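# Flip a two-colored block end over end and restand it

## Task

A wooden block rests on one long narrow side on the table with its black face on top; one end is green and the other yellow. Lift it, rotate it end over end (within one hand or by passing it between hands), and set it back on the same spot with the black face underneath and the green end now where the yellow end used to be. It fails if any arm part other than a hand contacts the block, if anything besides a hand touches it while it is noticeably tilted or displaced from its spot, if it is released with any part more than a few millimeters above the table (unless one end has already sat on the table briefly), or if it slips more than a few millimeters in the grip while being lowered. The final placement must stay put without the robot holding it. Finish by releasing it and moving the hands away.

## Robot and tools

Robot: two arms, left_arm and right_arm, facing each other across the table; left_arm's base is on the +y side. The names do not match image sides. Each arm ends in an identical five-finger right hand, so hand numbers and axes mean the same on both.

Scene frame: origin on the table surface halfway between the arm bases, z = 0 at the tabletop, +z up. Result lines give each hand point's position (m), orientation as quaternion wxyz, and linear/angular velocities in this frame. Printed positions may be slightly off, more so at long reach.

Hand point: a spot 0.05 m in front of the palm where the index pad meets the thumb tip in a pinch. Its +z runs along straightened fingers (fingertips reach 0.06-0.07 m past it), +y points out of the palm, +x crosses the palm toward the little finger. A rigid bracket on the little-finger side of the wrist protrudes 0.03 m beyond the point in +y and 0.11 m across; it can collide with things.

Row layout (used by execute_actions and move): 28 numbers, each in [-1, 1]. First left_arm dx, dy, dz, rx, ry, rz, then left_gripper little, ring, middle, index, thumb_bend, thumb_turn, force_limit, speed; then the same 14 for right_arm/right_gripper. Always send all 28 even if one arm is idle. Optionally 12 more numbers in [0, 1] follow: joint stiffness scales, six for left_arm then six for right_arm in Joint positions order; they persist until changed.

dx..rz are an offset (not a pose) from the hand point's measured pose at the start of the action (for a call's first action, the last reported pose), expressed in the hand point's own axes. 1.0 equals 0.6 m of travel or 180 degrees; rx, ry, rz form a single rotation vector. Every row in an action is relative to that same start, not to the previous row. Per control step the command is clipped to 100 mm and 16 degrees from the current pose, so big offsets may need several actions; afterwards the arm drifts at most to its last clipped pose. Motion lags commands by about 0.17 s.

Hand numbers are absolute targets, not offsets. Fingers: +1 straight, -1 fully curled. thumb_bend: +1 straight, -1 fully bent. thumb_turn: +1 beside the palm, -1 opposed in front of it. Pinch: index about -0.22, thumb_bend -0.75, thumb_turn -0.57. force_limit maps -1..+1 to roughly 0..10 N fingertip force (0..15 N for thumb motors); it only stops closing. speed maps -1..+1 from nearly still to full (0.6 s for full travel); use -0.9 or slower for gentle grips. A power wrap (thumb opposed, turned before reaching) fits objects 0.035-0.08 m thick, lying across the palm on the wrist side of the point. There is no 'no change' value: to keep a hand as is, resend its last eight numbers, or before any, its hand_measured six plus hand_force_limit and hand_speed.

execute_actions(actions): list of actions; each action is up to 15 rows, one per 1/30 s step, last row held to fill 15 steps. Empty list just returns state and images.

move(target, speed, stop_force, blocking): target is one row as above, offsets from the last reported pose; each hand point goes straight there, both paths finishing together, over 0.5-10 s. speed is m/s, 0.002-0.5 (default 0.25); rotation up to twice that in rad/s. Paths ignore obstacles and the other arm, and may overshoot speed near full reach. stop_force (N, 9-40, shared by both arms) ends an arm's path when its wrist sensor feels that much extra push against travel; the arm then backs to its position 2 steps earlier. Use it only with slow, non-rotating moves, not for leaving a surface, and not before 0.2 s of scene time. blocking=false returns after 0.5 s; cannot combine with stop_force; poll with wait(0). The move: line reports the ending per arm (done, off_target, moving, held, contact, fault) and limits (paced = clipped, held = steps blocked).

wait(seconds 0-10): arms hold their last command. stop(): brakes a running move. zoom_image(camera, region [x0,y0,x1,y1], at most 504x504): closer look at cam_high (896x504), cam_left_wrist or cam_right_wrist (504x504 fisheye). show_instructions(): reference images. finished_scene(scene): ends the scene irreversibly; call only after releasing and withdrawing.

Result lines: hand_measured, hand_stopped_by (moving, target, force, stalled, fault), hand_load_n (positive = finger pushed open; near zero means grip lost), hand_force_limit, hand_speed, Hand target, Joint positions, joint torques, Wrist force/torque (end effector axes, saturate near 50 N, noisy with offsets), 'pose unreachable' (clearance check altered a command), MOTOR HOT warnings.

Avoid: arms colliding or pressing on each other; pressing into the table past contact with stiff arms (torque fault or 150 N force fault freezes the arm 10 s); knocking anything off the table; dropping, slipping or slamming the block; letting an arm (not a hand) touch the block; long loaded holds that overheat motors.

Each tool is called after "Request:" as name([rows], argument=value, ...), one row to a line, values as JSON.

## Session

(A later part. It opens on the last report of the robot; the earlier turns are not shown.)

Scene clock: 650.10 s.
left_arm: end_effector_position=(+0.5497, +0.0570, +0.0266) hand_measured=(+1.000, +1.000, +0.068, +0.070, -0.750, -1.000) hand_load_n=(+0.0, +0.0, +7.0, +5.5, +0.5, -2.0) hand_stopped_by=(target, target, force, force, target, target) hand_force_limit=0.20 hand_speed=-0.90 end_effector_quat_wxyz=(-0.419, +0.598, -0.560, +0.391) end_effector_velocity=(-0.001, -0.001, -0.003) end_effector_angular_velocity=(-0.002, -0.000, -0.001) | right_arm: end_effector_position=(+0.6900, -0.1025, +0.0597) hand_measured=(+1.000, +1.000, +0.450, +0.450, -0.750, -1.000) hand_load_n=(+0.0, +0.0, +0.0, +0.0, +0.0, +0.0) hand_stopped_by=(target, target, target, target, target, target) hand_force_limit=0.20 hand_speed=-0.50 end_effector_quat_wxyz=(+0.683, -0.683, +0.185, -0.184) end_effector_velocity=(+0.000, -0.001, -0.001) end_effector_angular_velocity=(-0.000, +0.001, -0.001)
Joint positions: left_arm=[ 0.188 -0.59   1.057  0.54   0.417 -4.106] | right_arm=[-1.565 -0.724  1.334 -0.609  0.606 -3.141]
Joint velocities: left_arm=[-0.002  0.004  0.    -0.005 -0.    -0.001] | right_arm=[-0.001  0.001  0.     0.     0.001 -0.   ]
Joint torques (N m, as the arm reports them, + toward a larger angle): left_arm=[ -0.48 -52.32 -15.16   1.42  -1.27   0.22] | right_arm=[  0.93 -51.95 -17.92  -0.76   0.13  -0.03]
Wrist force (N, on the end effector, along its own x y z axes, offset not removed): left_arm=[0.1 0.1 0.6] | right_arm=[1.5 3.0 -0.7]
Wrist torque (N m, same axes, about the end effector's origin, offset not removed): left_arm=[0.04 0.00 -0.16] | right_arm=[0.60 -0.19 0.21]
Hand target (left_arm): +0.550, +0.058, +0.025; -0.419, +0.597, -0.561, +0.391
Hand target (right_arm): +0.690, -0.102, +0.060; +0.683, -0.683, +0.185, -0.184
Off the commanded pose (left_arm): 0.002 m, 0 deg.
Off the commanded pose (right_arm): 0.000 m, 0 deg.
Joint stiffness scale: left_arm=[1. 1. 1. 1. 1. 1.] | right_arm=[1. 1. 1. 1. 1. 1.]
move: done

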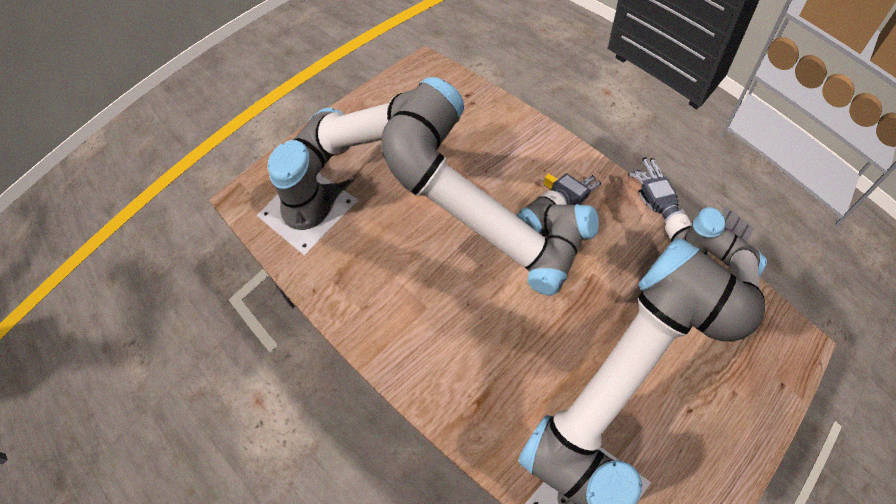

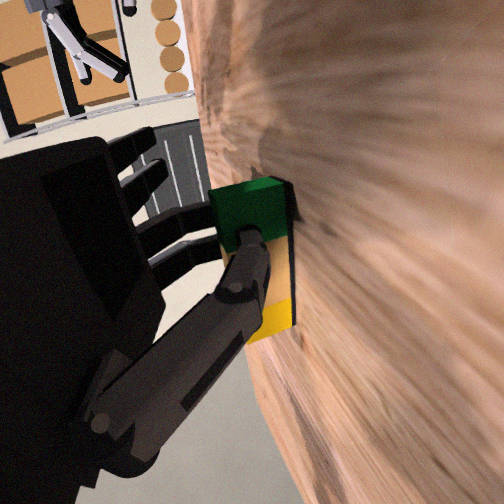

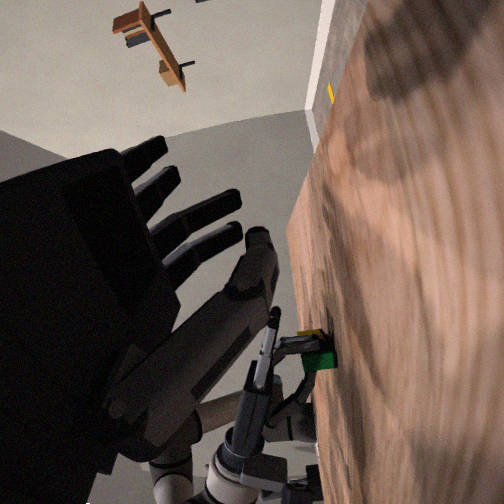

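Request:
execute_actions(actions=[])

Request:
zoom_image(camera="cam_left_wrist", region=[265, 270, 335, 340])

Request:
zoom_image(camera="cam_left_wrist", region=[255, 165, 325, 235])

Scene clock: 658.63 s.
left_arm: end_effector_position=(+0.5497, +0.0569, +0.0265) hand_measured=(+1.000, +1.000, +0.068, +0.070, -0.750, -1.000) hand_load_n=(+0.0, +0.0, +7.0, +5.5, +0.5, -2.0) hand_stopped_by=(target, target, force, force, target, target) hand_force_limit=0.20 hand_speed=-0.90 end_effector_quat_wxyz=(-0.419, +0.598, -0.560, +0.391) end_effector_velocity=(-0.001, -0.001, -0.000) end_effector_angular_velocity=(-0.001, -0.000, -0.001) | right_arm: end_effector_position=(+0.6900, -0.1025, +0.0597) hand_measured=(+1.000, +1.000, +0.450, +0.450, -0.750, -1.000) hand_load_n=(+0.0, +0.0, +0.0, +0.0, +0.0, +0.0) hand_stopped_by=(target, target, target, target, target, target) hand_force_limit=0.20 hand_speed=-0.50 end_effector_quat_wxyz=(+0.683, -0.683, +0.185, -0.184) end_effector_velocity=(+0.000, -0.001, -0.000) end_effector_angular_velocity=(-0.000, +0.001, -0.001)
Joint positions: left_arm=[ 0.188 -0.59   1.057  0.54   0.417 -4.106] | right_arm=[-1.565 -0.724  1.334 -0.609  0.606 -3.141]
Joint velocities: left_arm=[-0.001 -0.     0.    -0.001  0.    -0.   ] | right_arm=[-0.001  0.    -0.     0.001  0.     0.   ]
Joint torques (N m, as the arm reports them, + toward a larger angle): left_arm=[ -1.01 -50.29 -14.86   1.55  -1.16   0.13] | right_arm=[  1.39 -52.   -17.34  -0.7    0.12   0.06]
Wrist force (N, on the end effector, along its own x y z axes, offset not removed): left_arm=[-0.6 0.7 0.2] | right_arm=[-0.9 -0.7 -2.7]
Wrist torque (N m, same axes, about the end effector's origin, offset not removed): left_arm=[0.03 0.16 -0.21] | right_arm=[0.16 0.16 -0.19]
Hand target (left_arm): +0.550, +0.058, +0.025; -0.419, +0.597, -0.561, +0.391
Hand target (right_arm): +0.690, -0.102, +0.060; +0.683, -0.683, +0.185, -0.184
Off the commanded pose (left_arm): 0.002 m, 0 deg.
Off the commanded pose (right_arm): 0.000 m, 0 deg.
Joint stiffness scale: left_arm=[1. 1. 1. 1. 1. 1.] | right_arm=[1. 1. 1. 1. 1. 1.]

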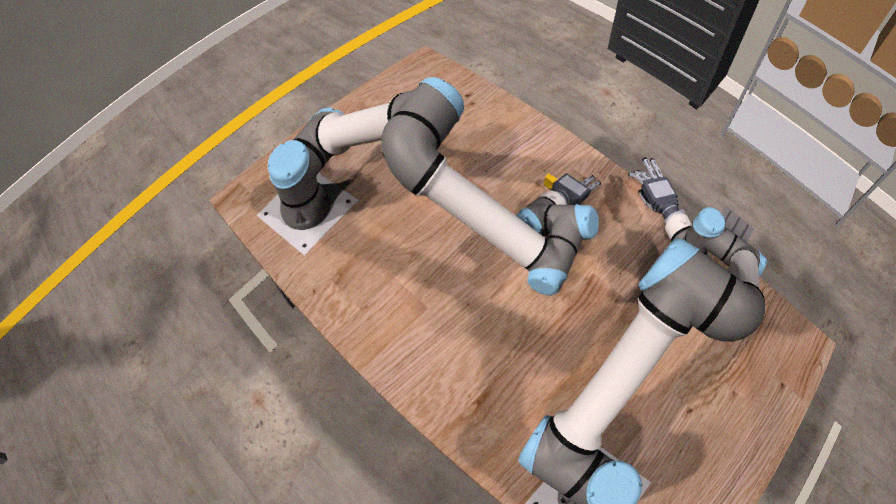

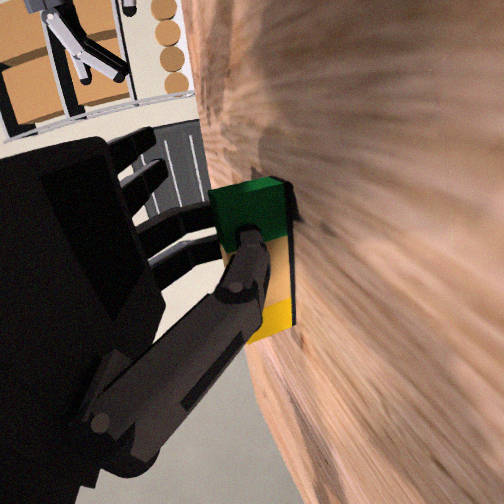

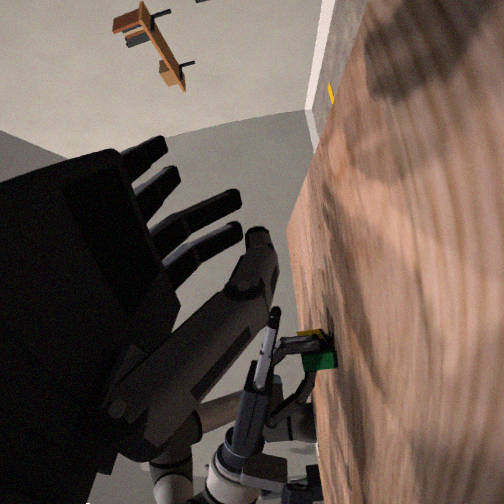

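Region (265, 270, 335, 340) of cam_left_wrist's 504x504 image, scaled by 7.200, with more detail than that image has.

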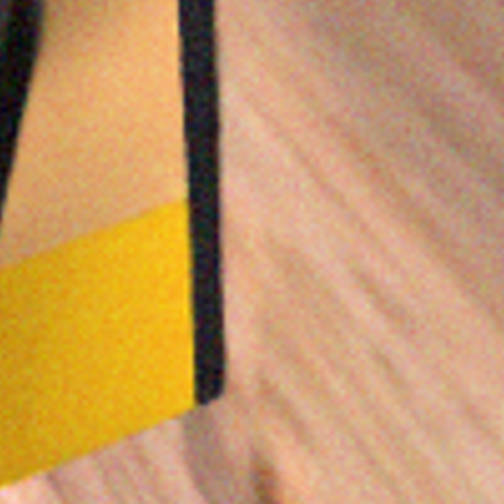

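Region (255, 165, 325, 235) of cam_left_wrist's 504x504 image, scaled by 7.200, with more detail than that image has.

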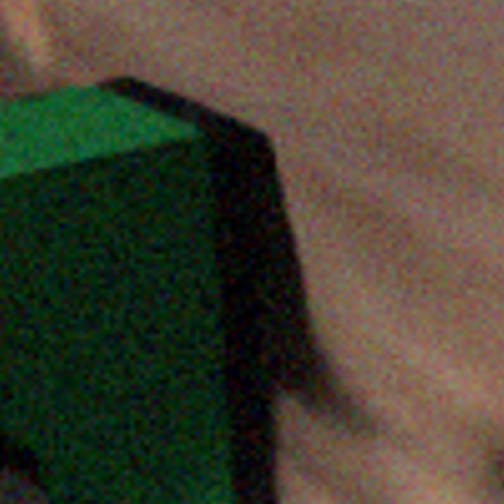

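Request:
move(target=[0,0.0049,0.0018,0,0,0,1,1,-0.3,-0.32,-0.75,-1,0.2,-0.9,0,0,0,0,0,0,1,1,0.45,0.45,-0.75,-1,0.2,-0.5], speed=0.01)

Request:
zoom_image(camera="cam_left_wrist", region=[265, 270, 335, 340])

Request:
zoom_image(camera="cam_left_wrist", region=[255, 165, 325, 235])

Request:
zoom_image(camera="cam_high", region=[520, 160, 600, 220])

Scene clock: 665.80 s.
left_arm: end_effector_position=(+0.5499, +0.0564, +0.0254) hand_measured=(+1.000, +1.000, +0.068, +0.070, -0.750, -1.000) hand_load_n=(+0.0, +0.0, +6.5, +5.5, +0.5, -2.5) hand_stopped_by=(target, target, force, force, target, target) hand_force_limit=0.20 hand_speed=-0.90 end_effector_quat_wxyz=(-0.418, +0.598, -0.560, +0.392) end_effector_velocity=(-0.000, -0.001, -0.000) end_effector_angular_velocity=(-0.001, -0.000, -0.001) | right_arm: end_effector_position=(+0.6900, -0.1025, +0.0597) hand_measured=(+1.000, +1.000, +0.450, +0.450, -0.750, -1.000) hand_load_n=(+0.0, +0.0, +0.0, +0.0, +0.0, +0.0) hand_stopped_by=(target, target, target, target, target, target) hand_force_limit=0.20 hand_speed=-0.50 end_effector_quat_wxyz=(+0.683, -0.683, +0.185, -0.184) end_effector_velocity=(+0.000, -0.000, -0.000) end_effector_angular_velocity=(+0.000, +0.000, -0.001)
Joint positions: left_arm=[ 0.188 -0.588  1.057  0.536  0.417 -4.106] | right_arm=[-1.565 -0.724  1.334 -0.609  0.606 -3.141]
Joint velocities: left_arm=[-0.001  0.    -0.    -0.001 -0.     0.   ] | right_arm=[-0.     0.     0.    -0.     0.001  0.   ]
Joint torques (N m, as the arm reports them, + toward a larger angle): left_arm=[ -0.88 -49.44 -15.95   0.94  -1.27   0.12] | right_arm=[  1.09 -51.89 -18.04  -0.76   0.14  -0.09]
Wrist force (N, on the end effector, along its own x y z axes, offset not removed): left_arm=[-1.8 0.1 -1.5] | right_arm=[-0.8 -2.7 1.8]
Wrist torque (N m, same axes, about the end effector's origin, offset not removed): left_arm=[0.27 0.23 -0.08] | right_arm=[-0.37 0.24 -0.04]
Hand target (left_arm): +0.550, +0.057, +0.023; -0.419, +0.598, -0.560, +0.391
Hand target (right_arm): +0.690, -0.102, +0.060; +0.683, -0.683, +0.185, -0.184
Off the commanded pose (left_arm): 0.002 m, 0 deg.
Off the commanded pose (right_arm): 0.000 m, 0 deg.
Joint stiffness scale: left_arm=[1. 1. 1. 1. 1. 1.] | right_arm=[1. 1. 1. 1. 1. 1.]
move: done

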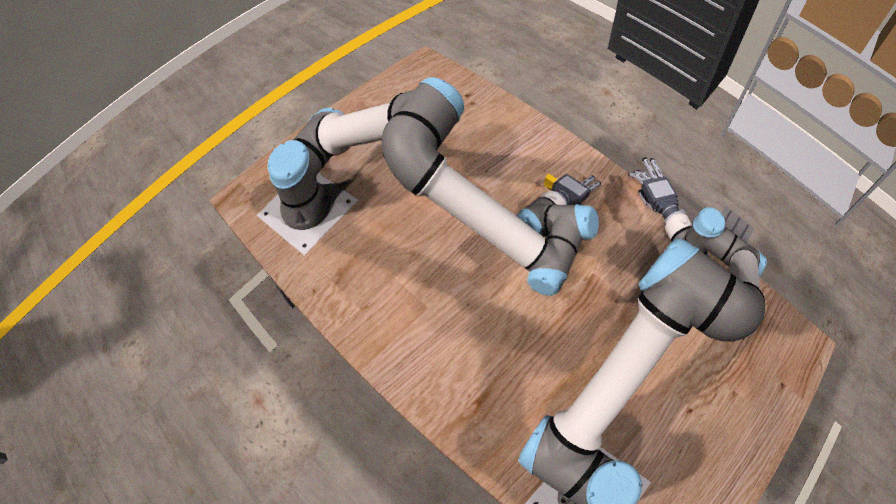

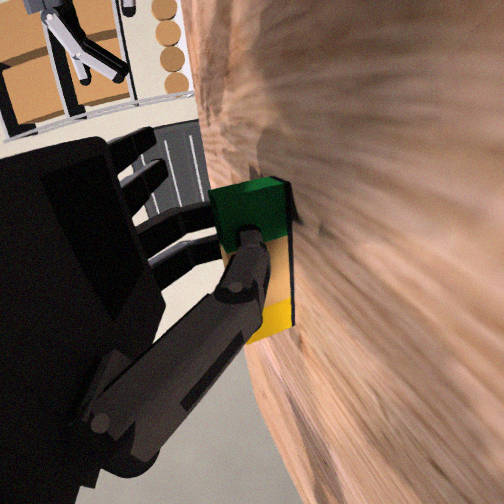

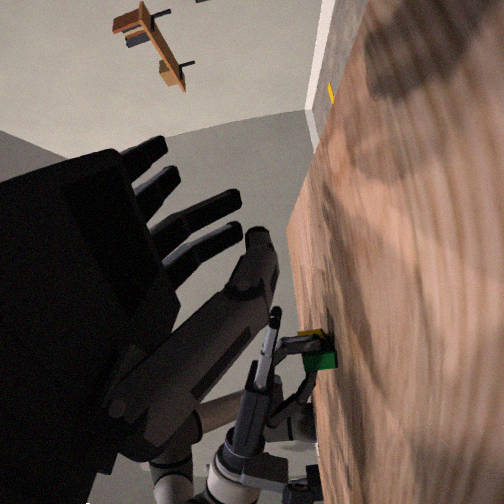

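Region (265, 270, 335, 340) of cam_left_wrist's 504x504 image, scaled by 7.200, with more detail than that image has.

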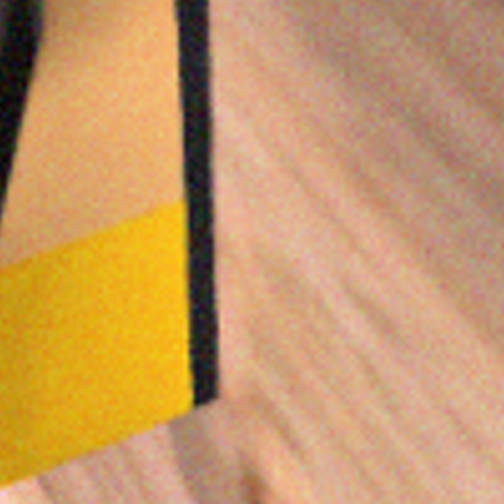

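Region (255, 165, 325, 235) of cam_left_wrist's 504x504 image, scaled by 7.200, with more detail than that image has.

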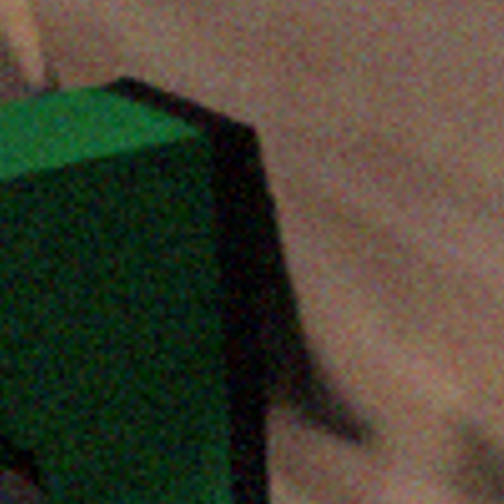

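Region (520, 160, 600, 220) of cam_high's 896x504 image, scaled by 6.300, with more detail than that image has; it fills the top 378 rows of this view, and the rest is white.

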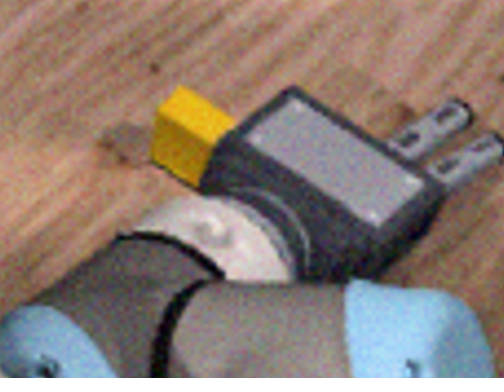

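Request:
execute_actions([
  [[0,0,0,0,0,0,1,1,0.45,0.45,-0.75,-1,0.2,-0.5,0,0,0,0,0,0,1,1,0.45,0.45,-0.75,-1,0.2,-0.5],[0,0,0,0,0,0,1,1,0.45,0.45,-0.75,-1,0.2,-0.5,0,0,0,0,0,0,1,1,0.45,0.45,-0.75,-1,0.2,-0.5],[0,0,0,0,0,0,1,1,0.45,0.45,-0.75,-1,0.2,-0.5,0,0,0,0,0,0,1,1,0.45,0.45,-0.75,-1,0.2,-0.5],[0,0,0,0,0,0,1,1,0.45,0.45,-0.75,-1,0.2,-0.5,0,0,0,0,0,0,1,1,0.45,0.45,-0.75,-1,0.2,-0.5],[0,0.002,-0.005,0,0,0,1,1,0.45,0.45,-0.75,-1,0.2,-0.5,0,0,0,0,0,0,1,1,0.45,0.45,-0.75,-1,0.2,-0.5],[0,0.004,-0.0105,0,0,0,1,1,0.45,0.45,-0.75,-1,0.2,-0.5,0,0,0,0,0,0,1,1,0.45,0.45,-0.75,-1,0.2,-0.5],[0,0.0057,-0.0157,0,0,0,1,1,0.45,0.45,-0.75,-1,0.2,-0.5,0,0,0,0,0,0,1,1,0.45,0.45,-0.75,-1,0.2,-0.5]],
])

Scene clock: 676.90 s.
left_arm: end_effector_position=(+0.5415, +0.0552, +0.0245) hand_measured=(+1.000, +1.000, +0.398, +0.400, -0.750, -1.000) hand_load_n=(+0.0, +0.0, +0.0, +0.0, +0.0, +0.0) hand_stopped_by=(target, target, moving, moving, target, target) hand_force_limit=0.20 hand_speed=-0.50 end_effector_quat_wxyz=(-0.418, +0.598, -0.560, +0.393) end_effector_velocity=(-0.016, -0.006, -0.000) end_effector_angular_velocity=(-0.001, +0.001, -0.006) | right_arm: end_effector_position=(+0.6900, -0.1025, +0.0597) hand_measured=(+1.000, +1.000, +0.450, +0.450, -0.750, -1.000) hand_load_n=(+0.0, +0.0, +0.0, +0.0, +0.0, +0.0) hand_stopped_by=(target, target, target, target, target, target) hand_force_limit=0.20 hand_speed=-0.50 end_effector_quat_wxyz=(+0.683, -0.683, +0.185, -0.184) end_effector_velocity=(+0.001, -0.000, +0.000) end_effector_angular_velocity=(+0.000, -0.001, -0.002)
Joint positions: left_arm=[ 0.175 -0.59   1.068  0.55   0.411 -4.133] | right_arm=[-1.565 -0.724  1.334 -0.609  0.606 -3.141]
Joint velocities: left_arm=[-0.027  0.     0.009  0.031 -0.01  -0.045] | right_arm=[-0.     0.    -0.    -0.001  0.002 -0.   ]
Joint torques (N m, as the arm reports them, + toward a larger angle): left_arm=[  0.39 -53.63 -12.42   2.32  -1.45  -0.03] | right_arm=[  1.13 -51.85 -17.86  -0.79   0.12  -0.07]
Wrist force (N, on the end effector, along its own x y z axes, offset not removed): left_arm=[-0.7 0.5 0.2] | right_arm=[1.4 2.0 -2.0]
Wrist torque (N m, same axes, about the end effector's origin, offset not removed): left_arm=[0.03 0.09 -0.23] | right_arm=[0.53 -0.15 0.26]
Hand target (left_arm): +0.540, +0.056, +0.025; -0.418, +0.598, -0.560, +0.392
Hand target (right_arm): +0.690, -0.102, +0.060; +0.683, -0.683, +0.185, -0.184
Off the commanded pose (left_arm): 0.002 m, 0 deg.
Off the commanded pose (right_arm): 0.000 m, 0 deg.
Joint stiffness scale: left_arm=[1. 1. 1. 1. 1. 1.] | right_arm=[1. 1. 1. 1. 1. 1.]

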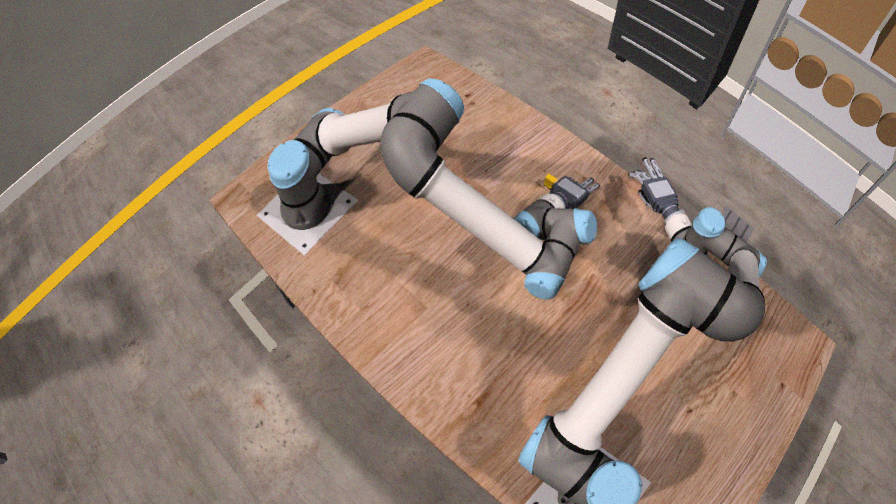

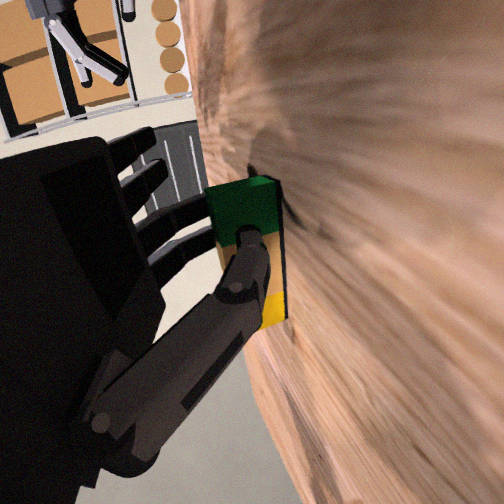

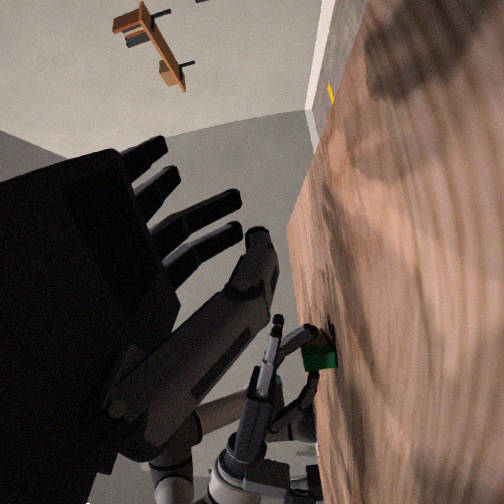

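Request:
move(target=[-0.133,-0.2338,-0.0887,0,0,0,1,1,0.45,0.45,-0.75,-1,0.2,-0.5,0,-0.08,-0.12,0,0,0,1,1,0.45,0.45,-0.75,-1,0.2,-0.5], speed=0.3)

Request:
zoom_image(camera="cam_high", region=[520, 160, 600, 220])

Scene clock: 683.97 s.
left_arm: end_effector_position=(+0.5350, +0.1342, +0.1753) hand_measured=(+1.000, +1.000, +0.450, +0.450, -0.750, -1.000) hand_load_n=(+0.0, +0.0, +0.0, +0.0, +0.0, +0.0) hand_stopped_by=(target, target, target, target, target, target) hand_force_limit=0.20 hand_speed=-0.50 end_effector_quat_wxyz=(-0.417, +0.599, -0.558, +0.394) end_effector_velocity=(+0.001, +0.001, -0.000) end_effector_angular_velocity=(+0.003, +0.001, +0.001) | right_arm: end_effector_position=(+0.6543, -0.1627, +0.1077) hand_measured=(+1.000, +1.000, +0.450, +0.450, -0.750, -1.000) hand_load_n=(+0.0, +0.0, +0.0, +0.0, +0.0, +0.0) hand_stopped_by=(target, target, target, target, target, target) hand_force_limit=0.20 hand_speed=-0.50 end_effector_quat_wxyz=(+0.683, -0.683, +0.184, -0.184) end_effector_velocity=(-0.000, -0.000, -0.000) end_effector_angular_velocity=(+0.000, -0.000, +0.002)
Joint positions: left_arm=[ 0.204 -0.93   1.266  0.634  0.426 -4.074] | right_arm=[-1.661 -0.888  1.497 -0.609  0.507 -3.142]
Joint velocities: left_arm=[0.002 0.    0.    0.002 0.    0.001] | right_arm=[-0.001  0.     0.    -0.001 -0.002  0.   ]
Joint torques (N m, as the arm reports them, + toward a larger angle): left_arm=[ -1.64 -43.39 -14.79   2.7   -0.92   0.63] | right_arm=[ -2.17 -48.7  -15.18  -0.94  -0.32   0.15]
Wrist force (N, on the end effector, along its own x y z axes, offset not removed): left_arm=[-1.1 0.2 -0.8] | right_arm=[1.9 5.8 1.8]
Wrist torque (N m, same axes, about the end effector's origin, offset not removed): left_arm=[-0.01 0.19 -0.29] | right_arm=[0.81 -0.20 0.17]
Hand target (left_arm): +0.534, +0.135, +0.174; -0.418, +0.598, -0.560, +0.393
Hand target (right_arm): +0.654, -0.165, +0.108; +0.683, -0.683, +0.185, -0.184
Off the commanded pose (left_arm): 0.001 m, 0 deg.
Off the commanded pose (right_arm): 0.002 m, 0 deg.
Joint stiffness scale: left_arm=[1. 1. 1. 1. 1. 1.] | right_arm=[1. 1. 1. 1. 1. 1.]
move: done

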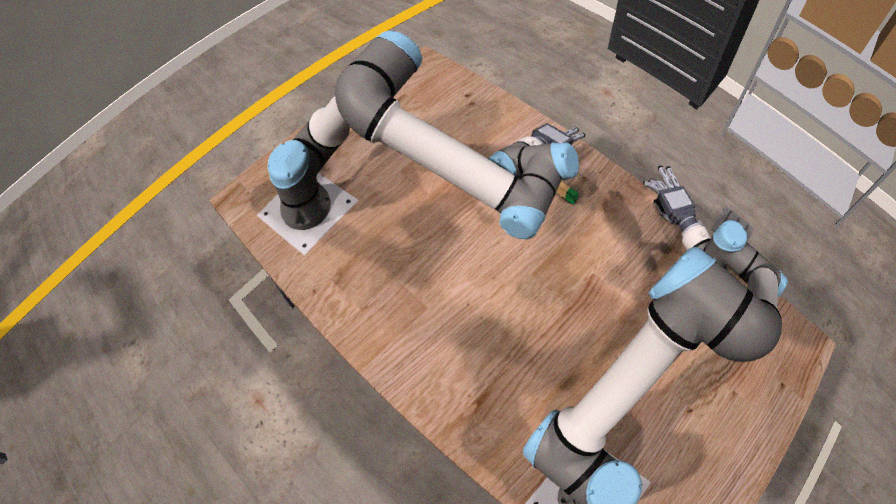

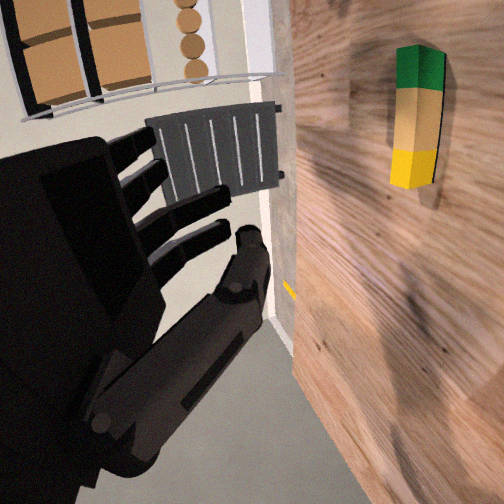

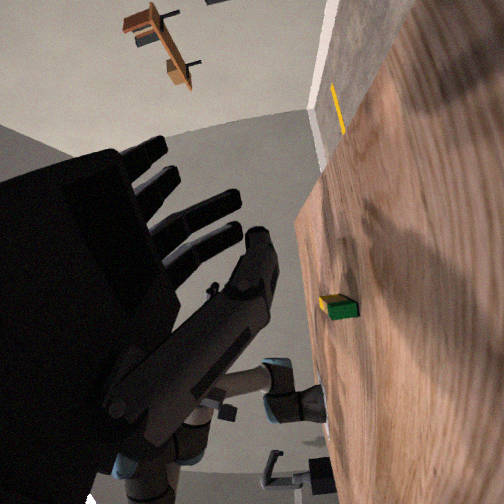

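Region (520, 160, 600, 220) of cam_high's 896x504 image, scaled by 6.300, with more detail than that image has; it fills the top 378 rows of this view, and the rest is white.

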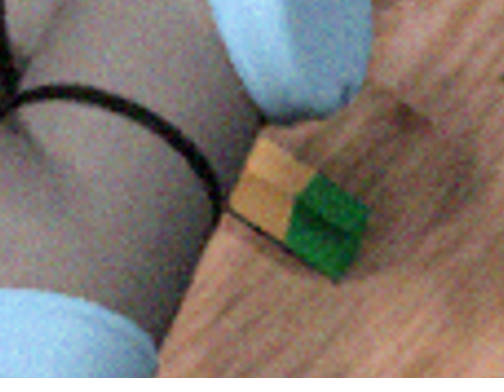

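Request:
finished_scene(scene=2)

The scene is finished: the task was done.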